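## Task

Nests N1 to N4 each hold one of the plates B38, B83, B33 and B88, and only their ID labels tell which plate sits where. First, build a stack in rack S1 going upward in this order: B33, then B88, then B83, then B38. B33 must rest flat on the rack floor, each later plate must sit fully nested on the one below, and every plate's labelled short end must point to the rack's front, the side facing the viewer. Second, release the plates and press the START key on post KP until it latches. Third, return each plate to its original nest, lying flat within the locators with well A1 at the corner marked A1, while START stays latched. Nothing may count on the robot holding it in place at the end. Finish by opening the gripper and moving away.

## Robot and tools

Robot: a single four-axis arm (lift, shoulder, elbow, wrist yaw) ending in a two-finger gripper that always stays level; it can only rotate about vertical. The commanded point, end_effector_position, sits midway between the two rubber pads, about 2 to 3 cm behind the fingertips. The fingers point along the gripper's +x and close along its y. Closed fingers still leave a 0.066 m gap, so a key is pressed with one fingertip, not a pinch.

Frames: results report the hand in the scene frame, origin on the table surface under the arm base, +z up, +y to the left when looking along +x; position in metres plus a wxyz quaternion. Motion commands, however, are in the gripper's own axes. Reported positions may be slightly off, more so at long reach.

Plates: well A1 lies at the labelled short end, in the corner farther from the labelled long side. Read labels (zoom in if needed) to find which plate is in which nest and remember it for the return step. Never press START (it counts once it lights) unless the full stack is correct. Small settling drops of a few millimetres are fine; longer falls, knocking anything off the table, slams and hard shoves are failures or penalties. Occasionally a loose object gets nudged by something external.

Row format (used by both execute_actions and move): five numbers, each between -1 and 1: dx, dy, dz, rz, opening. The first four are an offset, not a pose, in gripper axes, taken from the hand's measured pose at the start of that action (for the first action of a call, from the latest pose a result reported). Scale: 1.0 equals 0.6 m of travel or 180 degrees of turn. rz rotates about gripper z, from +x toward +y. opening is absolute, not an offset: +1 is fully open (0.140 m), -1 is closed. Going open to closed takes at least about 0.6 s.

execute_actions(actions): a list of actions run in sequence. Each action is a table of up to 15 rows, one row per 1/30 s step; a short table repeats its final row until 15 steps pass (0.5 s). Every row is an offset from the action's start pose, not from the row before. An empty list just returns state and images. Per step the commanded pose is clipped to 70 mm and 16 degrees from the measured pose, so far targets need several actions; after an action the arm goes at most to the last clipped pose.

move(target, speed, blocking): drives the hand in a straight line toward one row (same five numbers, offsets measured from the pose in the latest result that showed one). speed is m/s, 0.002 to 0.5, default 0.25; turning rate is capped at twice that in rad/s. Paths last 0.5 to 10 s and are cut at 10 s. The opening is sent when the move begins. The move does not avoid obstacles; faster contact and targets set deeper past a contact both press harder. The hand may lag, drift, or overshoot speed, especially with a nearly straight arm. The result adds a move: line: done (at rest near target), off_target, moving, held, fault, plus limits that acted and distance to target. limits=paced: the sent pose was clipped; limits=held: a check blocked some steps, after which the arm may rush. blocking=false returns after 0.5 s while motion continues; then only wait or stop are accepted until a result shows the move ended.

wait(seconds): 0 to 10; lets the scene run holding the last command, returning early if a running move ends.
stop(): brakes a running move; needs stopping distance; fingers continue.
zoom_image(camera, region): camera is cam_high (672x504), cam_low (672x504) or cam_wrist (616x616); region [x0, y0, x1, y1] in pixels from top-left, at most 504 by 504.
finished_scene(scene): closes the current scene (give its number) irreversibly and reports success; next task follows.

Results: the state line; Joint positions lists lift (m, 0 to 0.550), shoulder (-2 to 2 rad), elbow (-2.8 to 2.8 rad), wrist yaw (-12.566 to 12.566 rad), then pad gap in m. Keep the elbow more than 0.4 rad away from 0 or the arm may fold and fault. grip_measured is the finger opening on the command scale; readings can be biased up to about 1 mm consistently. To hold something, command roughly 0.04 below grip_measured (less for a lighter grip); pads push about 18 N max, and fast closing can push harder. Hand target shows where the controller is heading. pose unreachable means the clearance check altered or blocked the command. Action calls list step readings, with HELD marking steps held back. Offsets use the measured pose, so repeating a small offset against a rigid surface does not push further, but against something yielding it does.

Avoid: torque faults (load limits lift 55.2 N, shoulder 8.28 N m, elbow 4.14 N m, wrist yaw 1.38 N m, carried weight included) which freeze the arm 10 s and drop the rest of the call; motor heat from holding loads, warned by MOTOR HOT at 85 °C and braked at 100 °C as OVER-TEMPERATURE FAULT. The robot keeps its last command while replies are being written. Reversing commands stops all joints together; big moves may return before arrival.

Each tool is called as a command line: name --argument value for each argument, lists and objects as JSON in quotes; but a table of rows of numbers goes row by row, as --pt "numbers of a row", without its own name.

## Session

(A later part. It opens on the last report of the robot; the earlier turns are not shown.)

move --target '[0,-0.0004,0,0,-0.4]'

move --target '[0,0,0,0,-0.55]'

move --target '[0,0,0.394,0,-0.55]' --speed 0.15

move --target '[-0.0435,0.3066,0,0.1114,-0.55]'

move --target '[0,0,-0.463,0,-0.55]'

Scene clock: 269.30 s.
end_effector_position=(+0.6644, +0.2484, +0.0873) grip_measured=-0.40 end_effector_quat_wxyz=(+0.969, +0.000, +0.000, +0.248)
Joint positions: [ 0.082  1.066  1.805 -2.37   0.088]
Hand target: +0.664, +0.248, +0.087; +0.969, +0.000, +0.000, +0.248
Off the commanded pose: 0.000 m, 0 deg.
move: done

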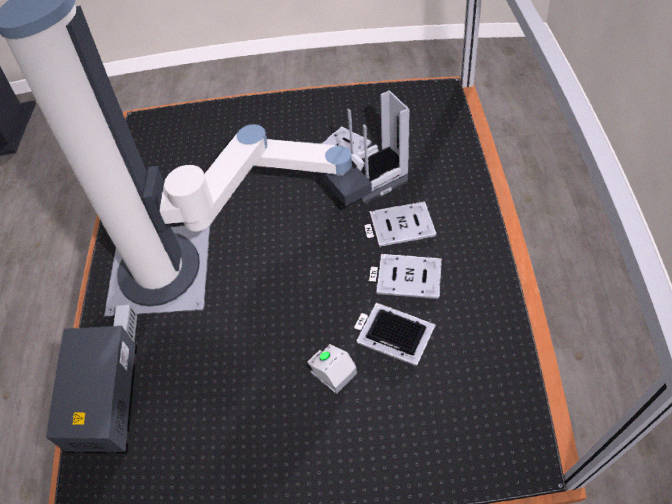

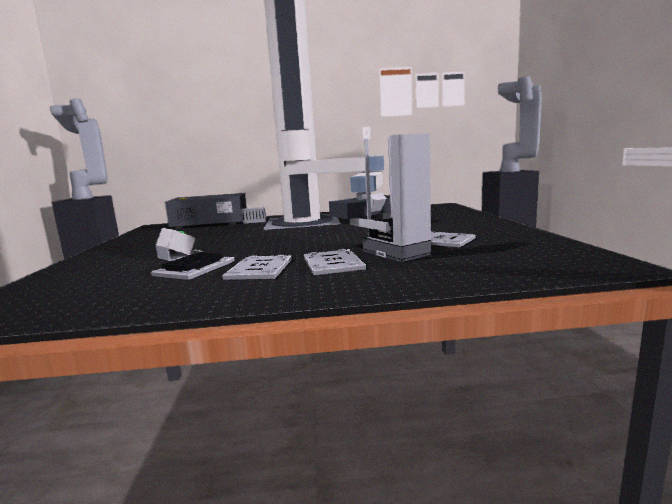

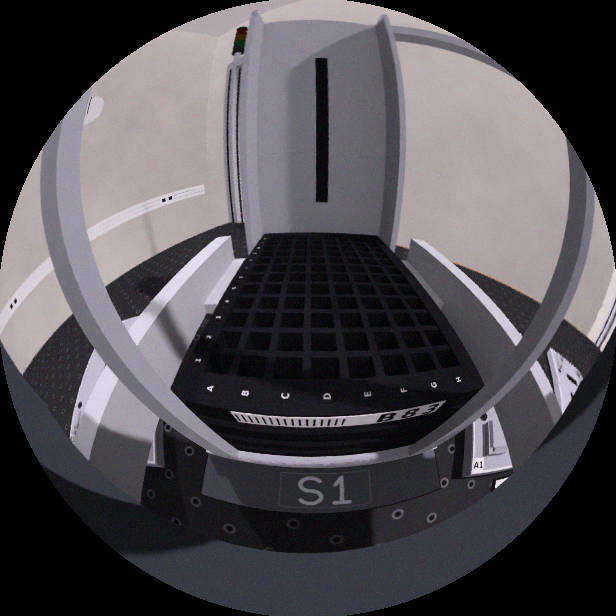

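Scene clock: 269.80 s.
end_effector_position=(+0.6644, +0.2484, +0.0873) grip_measured=-0.48 end_effector_quat_wxyz=(+0.969, +0.000, +0.000, +0.248)
Joint positions: [ 0.082  1.066  1.805 -2.37   0.085]
Hand target: +0.664, +0.248, +0.087; +0.969, +0.000, +0.000, +0.248
Off the commanded pose: 0.000 m, 0 deg.
move: done

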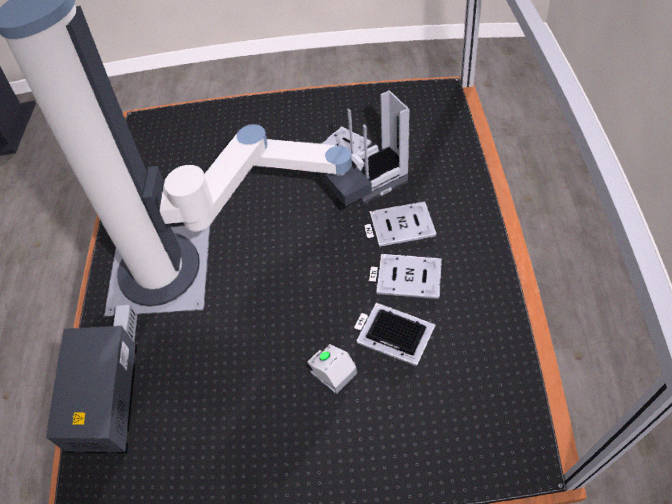

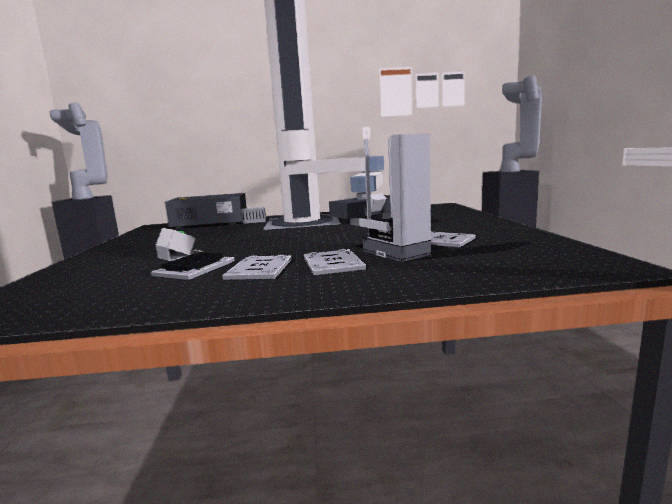

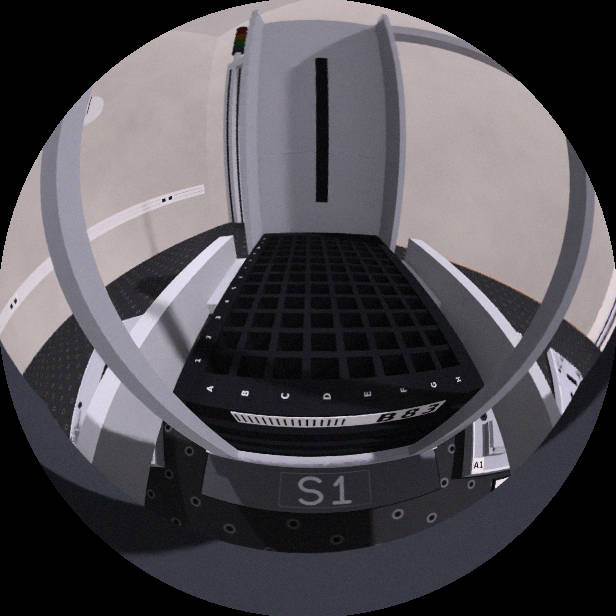

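Scene clock: 271.73 s.
end_effector_position=(+0.6644, +0.2484, +0.3237) grip_measured=-0.48 end_effector_quat_wxyz=(+0.969, +0.000, +0.000, +0.248)
Joint positions: [ 0.319  1.066  1.805 -2.37   0.085]
Hand target: +0.664, +0.248, +0.324; +0.969, +0.000, +0.000, +0.248
Off the commanded pose: 0.000 m, 0 deg.
move: done

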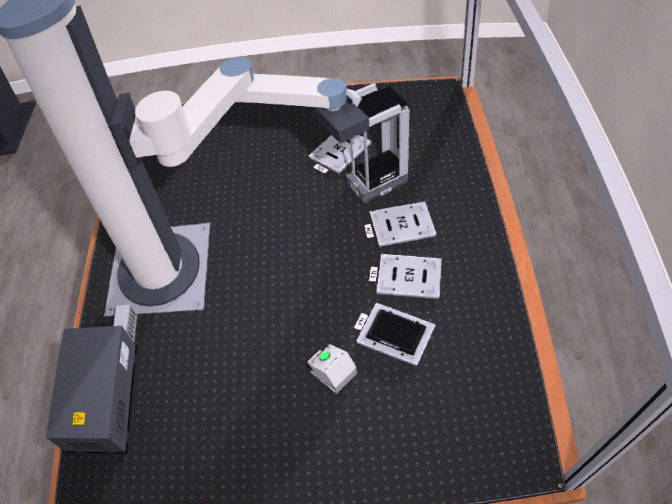

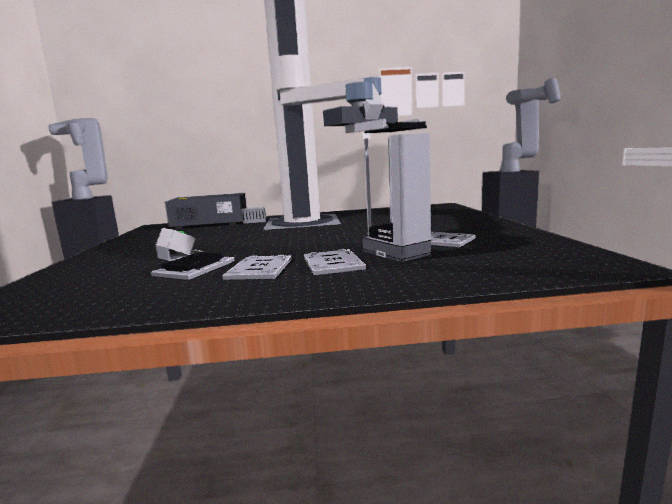

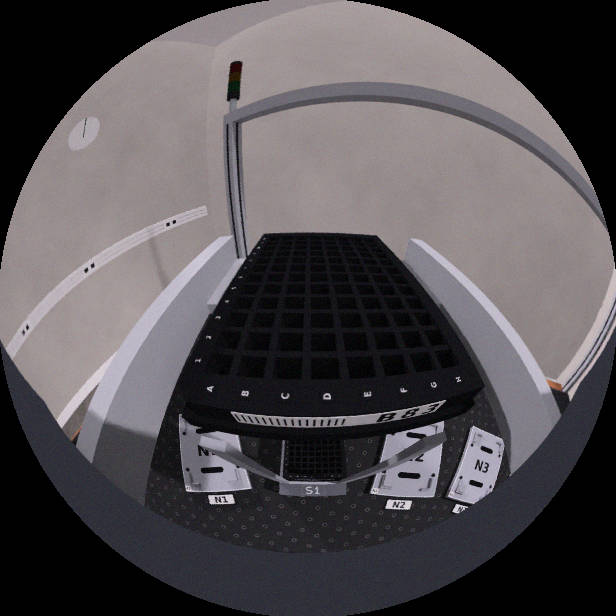

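Scene clock: 272.83 s.
end_effector_position=(+0.5530, +0.3974, +0.3237) grip_measured=-0.48 end_effector_quat_wxyz=(+0.911, +0.000, +0.000, +0.413)
Joint positions: [ 0.319  1.405  1.803 -2.356  0.085]
Hand target: +0.553, +0.397, +0.324; +0.911, +0.000, +0.000, +0.413
Off the commanded pose: 0.000 m, 0 deg.
move: done

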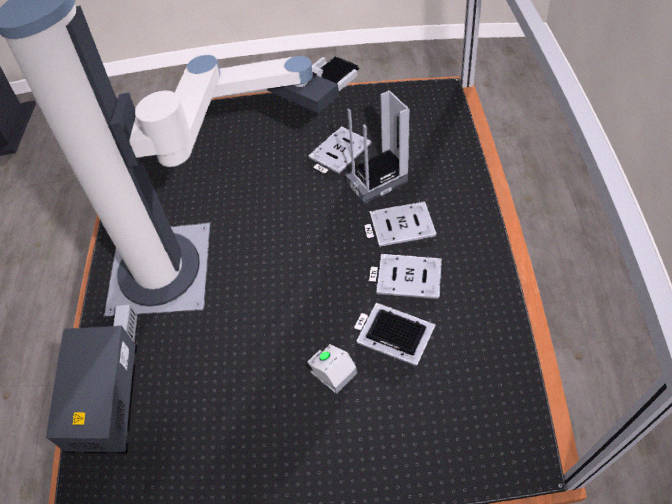

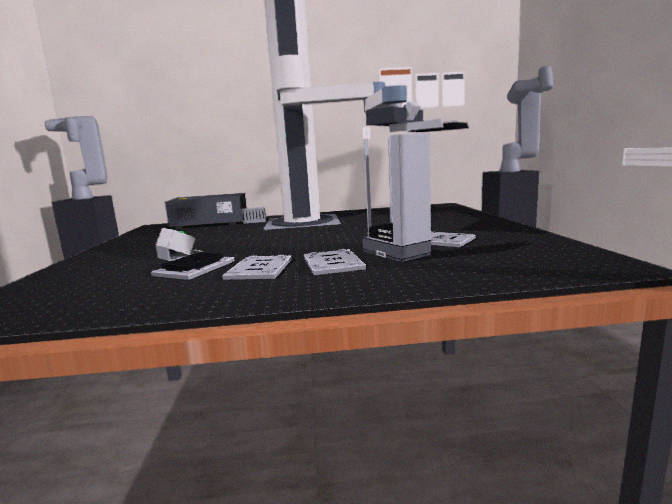

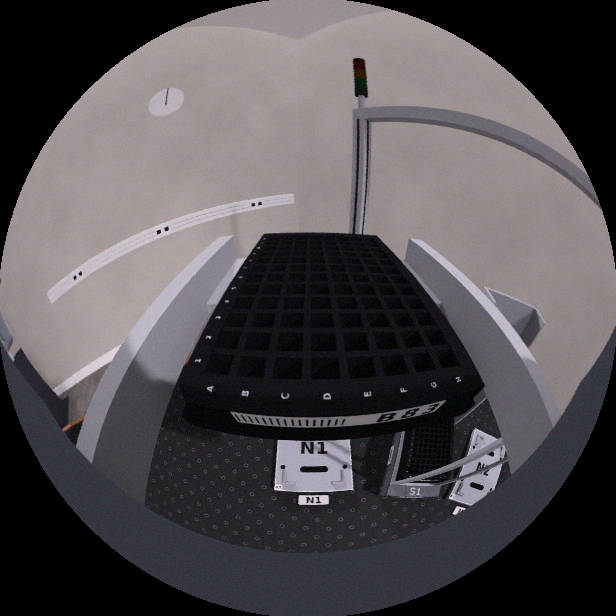

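Scene clock: 274.37 s.
end_effector_position=(+0.5530, +0.3974, +0.0458) grip_measured=-0.48 end_effector_quat_wxyz=(+0.911, +0.000, +0.000, +0.413)
Joint positions: [ 0.041  1.405  1.803 -2.356  0.085]
Hand target: +0.553, +0.397, +0.046; +0.911, +0.000, +0.000, +0.413
Off the commanded pose: 0.000 m, 0 deg.
move: done

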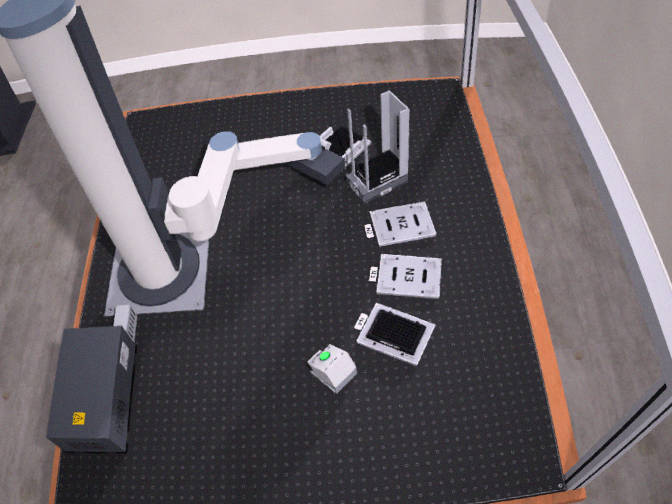

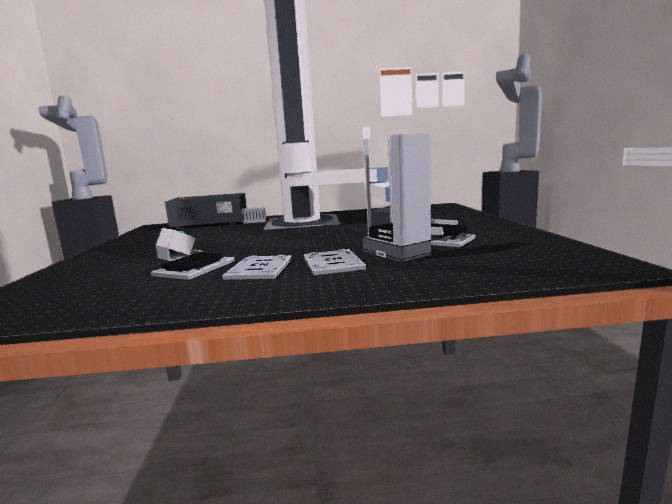

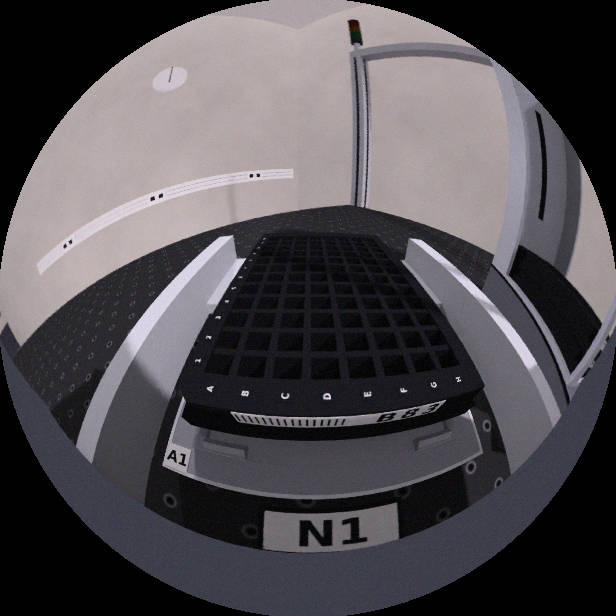

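move --target '[0,0,-0.0233,0,-0.55]' --speed 0.012

move --target '[0,0,0,0,0.1]'

move --target '[0,0,0.0712,0,0.1]' --speed 0.15

move --target '[-0.2,0,0,0,0.1]'

move --target '[-0.1459,-0.2003,0,-0.1114,0.1]'

move --target '[0.3,0,0,0,0.1]' --speed 0.15

Scene clock: 282.40 s.
end_effector_position=(+0.5530, +0.3974, +0.0318) grip_measured=-0.48 end_effector_quat_wxyz=(+0.911, +0.000, +0.000, +0.413)
Joint positions: [ 0.027  1.405  1.803 -2.356  0.085]
Hand target: +0.553, +0.397, +0.032; +0.911, +0.000, +0.000, +0.413
Off the commanded pose: 0.000 m, 0 deg.
move: done

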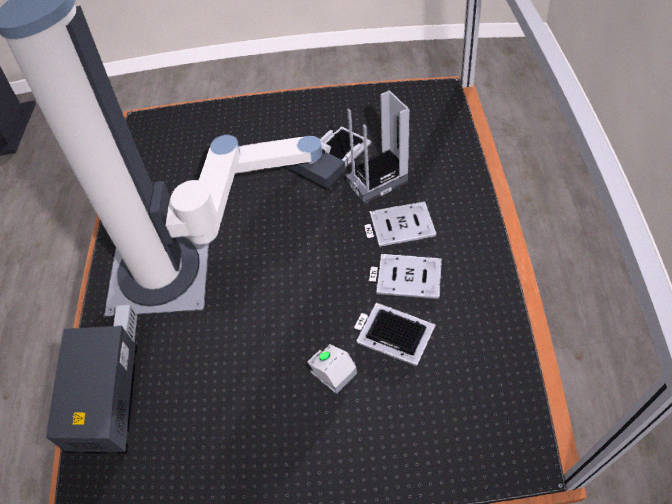

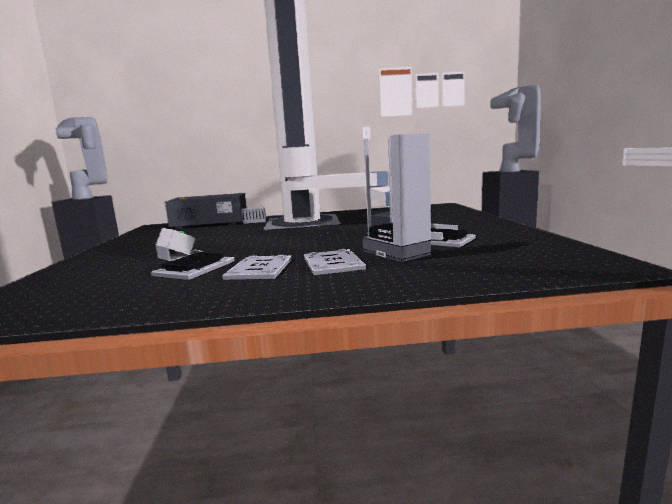

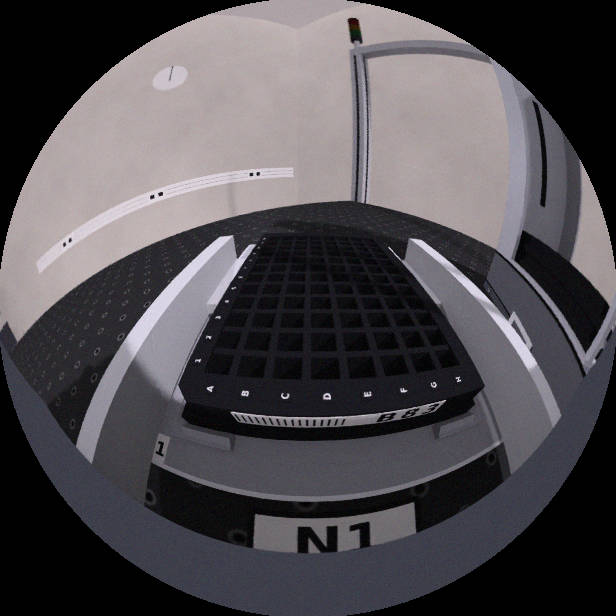

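Scene clock: 282.90 s.
end_effector_position=(+0.5530, +0.3974, +0.0318) grip_measured=+0.10 end_effector_quat_wxyz=(+0.911, +0.000, +0.000, +0.413)
Joint positions: [ 0.027  1.405  1.803 -2.356  0.107]
Hand target: +0.553, +0.397, +0.032; +0.911, +0.000, +0.000, +0.413
Off the commanded pose: 0.000 m, 0 deg.
move: done

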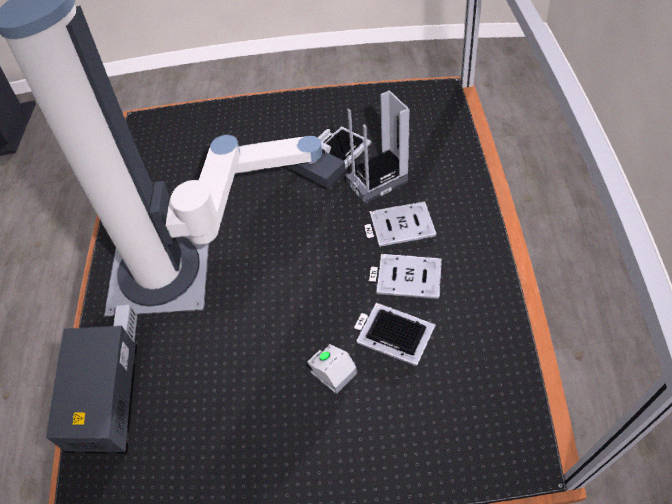

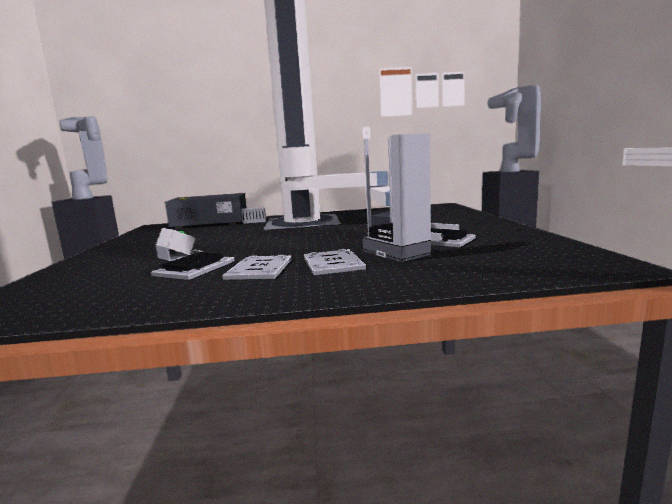

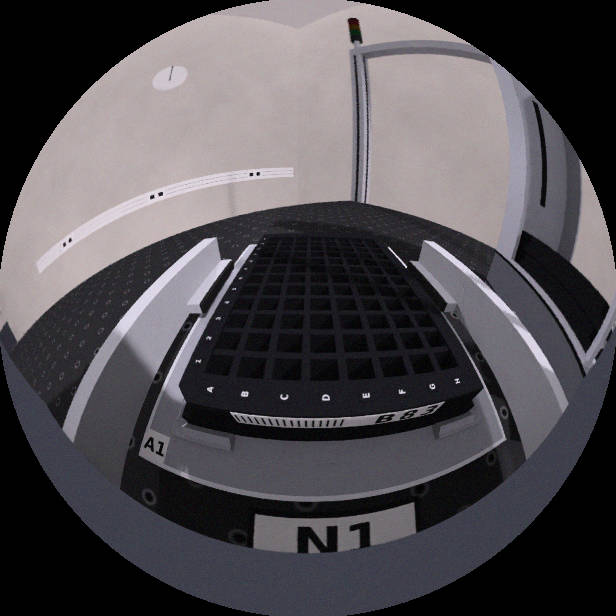

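Scene clock: 283.63 s.
end_effector_position=(+0.5530, +0.3974, +0.0746) grip_measured=+0.10 end_effector_quat_wxyz=(+0.911, +0.000, +0.000, +0.413)
Joint positions: [ 0.07   1.405  1.803 -2.356  0.107]
Hand target: +0.553, +0.397, +0.075; +0.911, +0.000, +0.000, +0.413
Off the commanded pose: 0.000 m, 0 deg.
move: done

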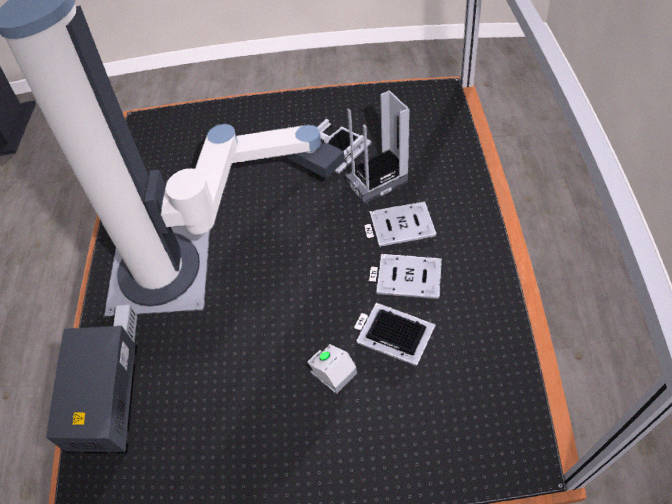

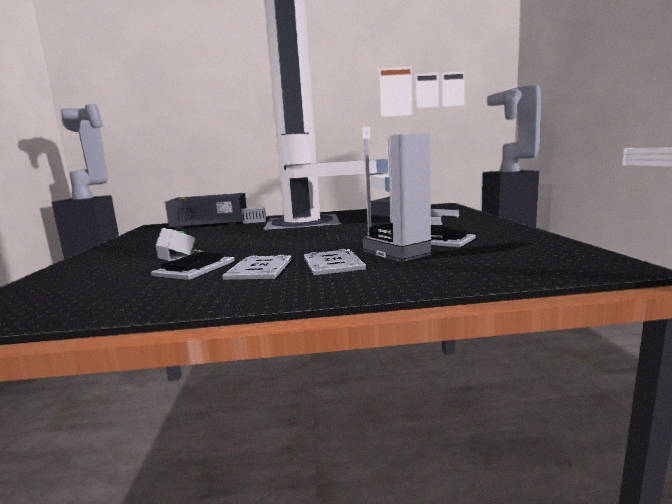

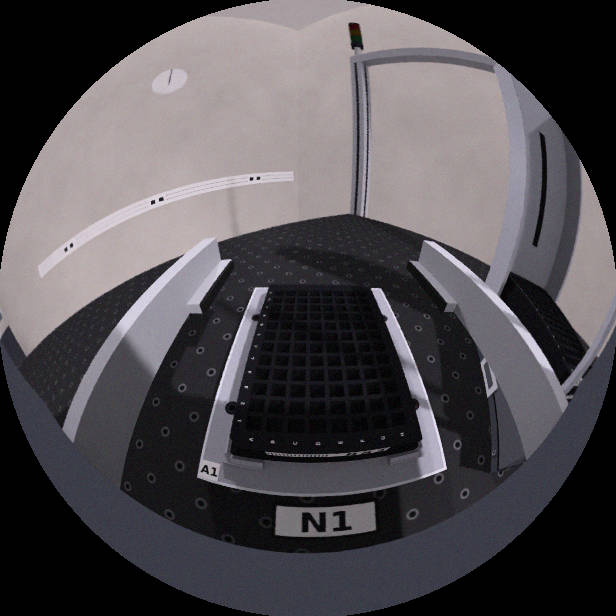

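Scene clock: 284.53 s.
end_effector_position=(+0.4740, +0.3071, +0.0746) grip_measured=+0.10 end_effector_quat_wxyz=(+0.911, +0.000, +0.000, +0.413)
Joint positions: [ 0.07   1.644  1.169 -1.961  0.107]
Hand target: +0.474, +0.307, +0.075; +0.911, +0.000, +0.000, +0.413
Off the commanded pose: 0.000 m, 0 deg.
move: done

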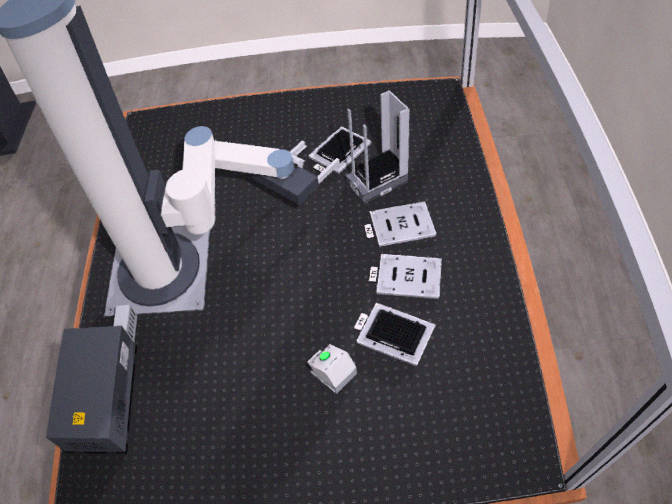

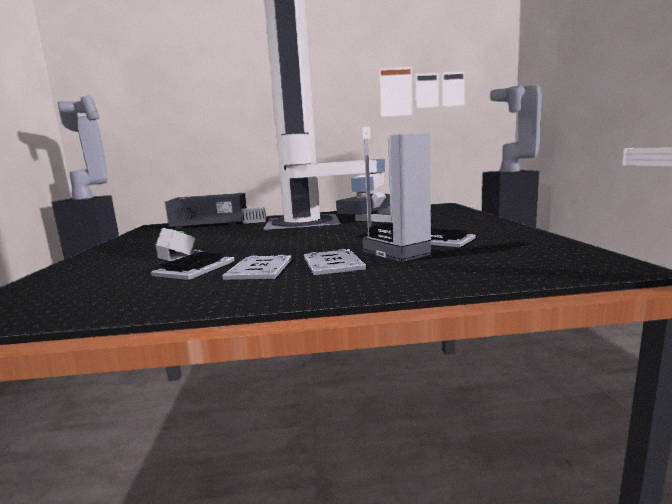

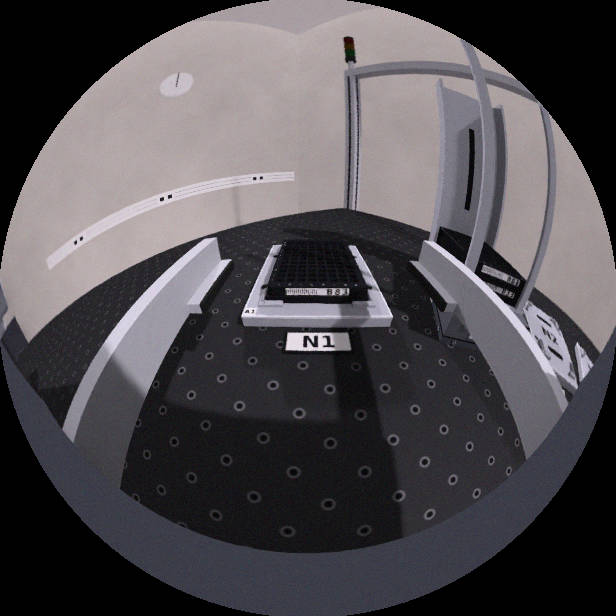

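Scene clock: 285.60 s.
end_effector_position=(+0.5067, +0.1619, +0.0745) grip_measured=+0.10 end_effector_quat_wxyz=(+0.969, +0.000, +0.000, +0.248)
Joint positions: [ 0.07   1.388  0.901 -1.788  0.107]
Hand target: +0.507, +0.162, +0.075; +0.969, +0.000, +0.000, +0.248
Off the commanded pose: 0.000 m, 0 deg.
move: done

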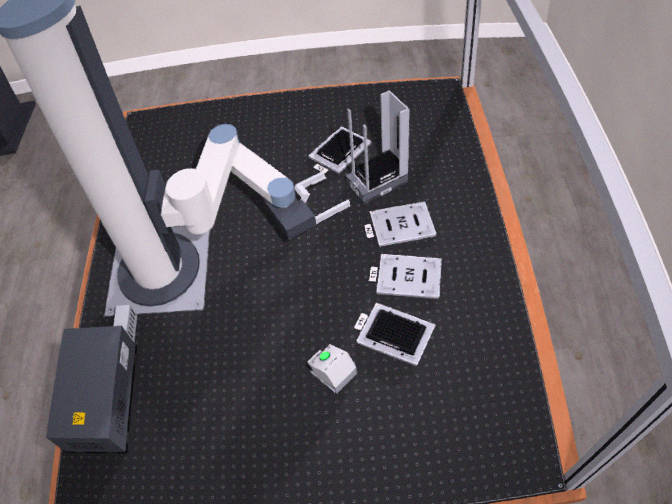

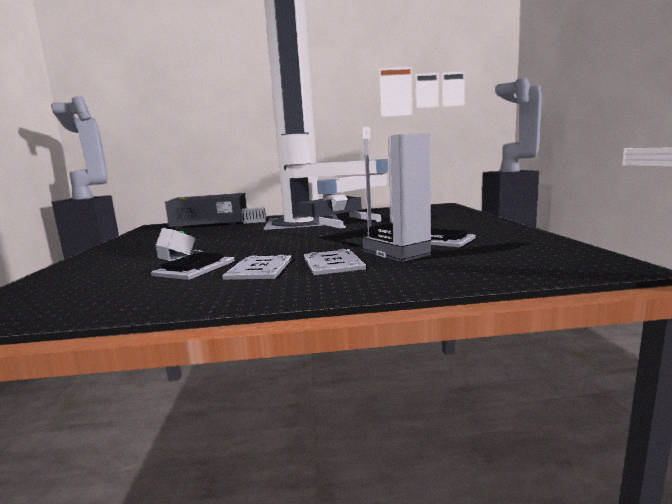

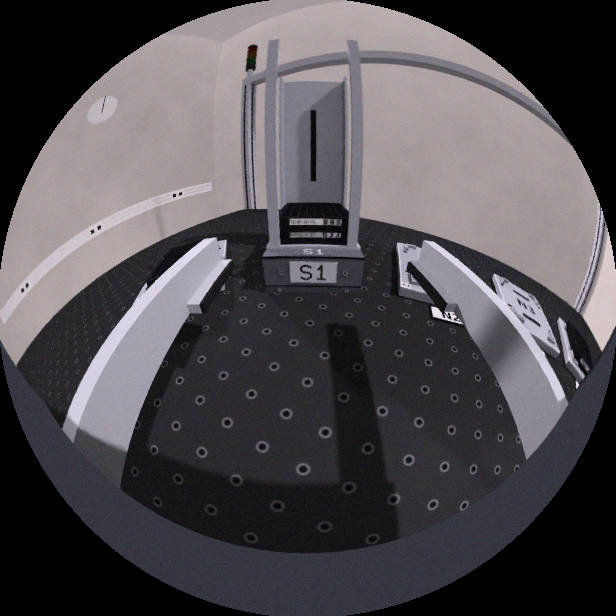

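Scene clock: 287.13 s.
end_effector_position=(+0.6646, +0.2483, +0.0746) grip_measured=+0.10 end_effector_quat_wxyz=(+0.969, +0.000, +0.000, +0.248)
Joint positions: [ 0.07   1.066  1.806 -2.37   0.107]
Hand target: +0.665, +0.248, +0.075; +0.969, +0.000, +0.000, +0.248
Off the commanded pose: 0.000 m, 0 deg.
move: done

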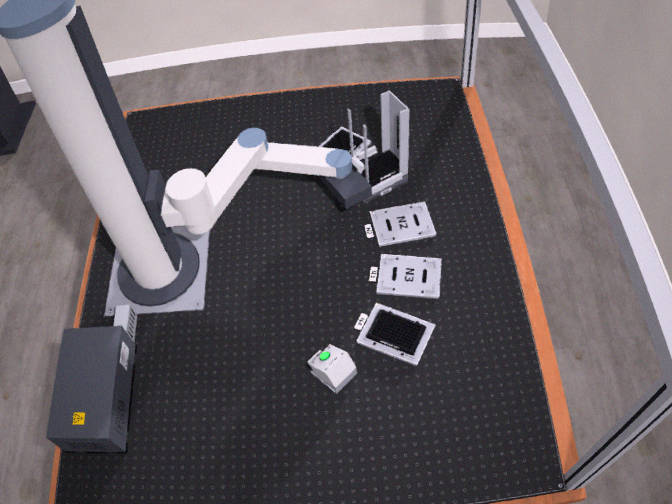

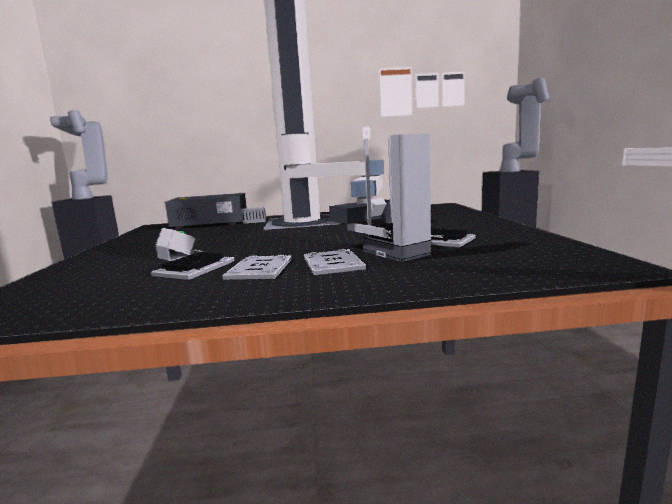

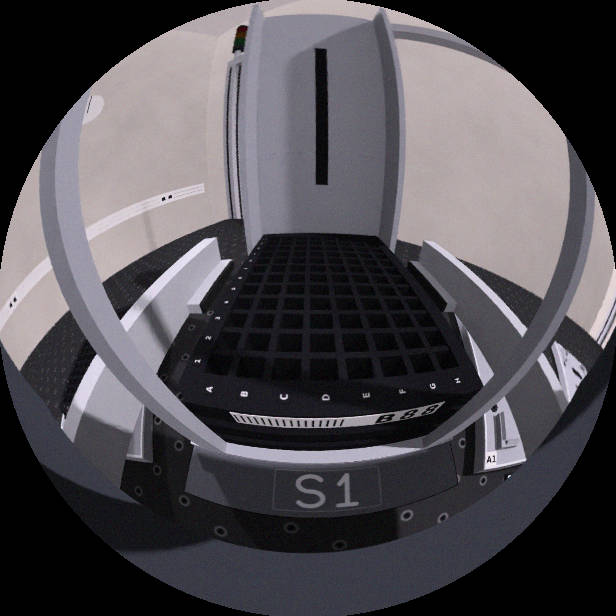

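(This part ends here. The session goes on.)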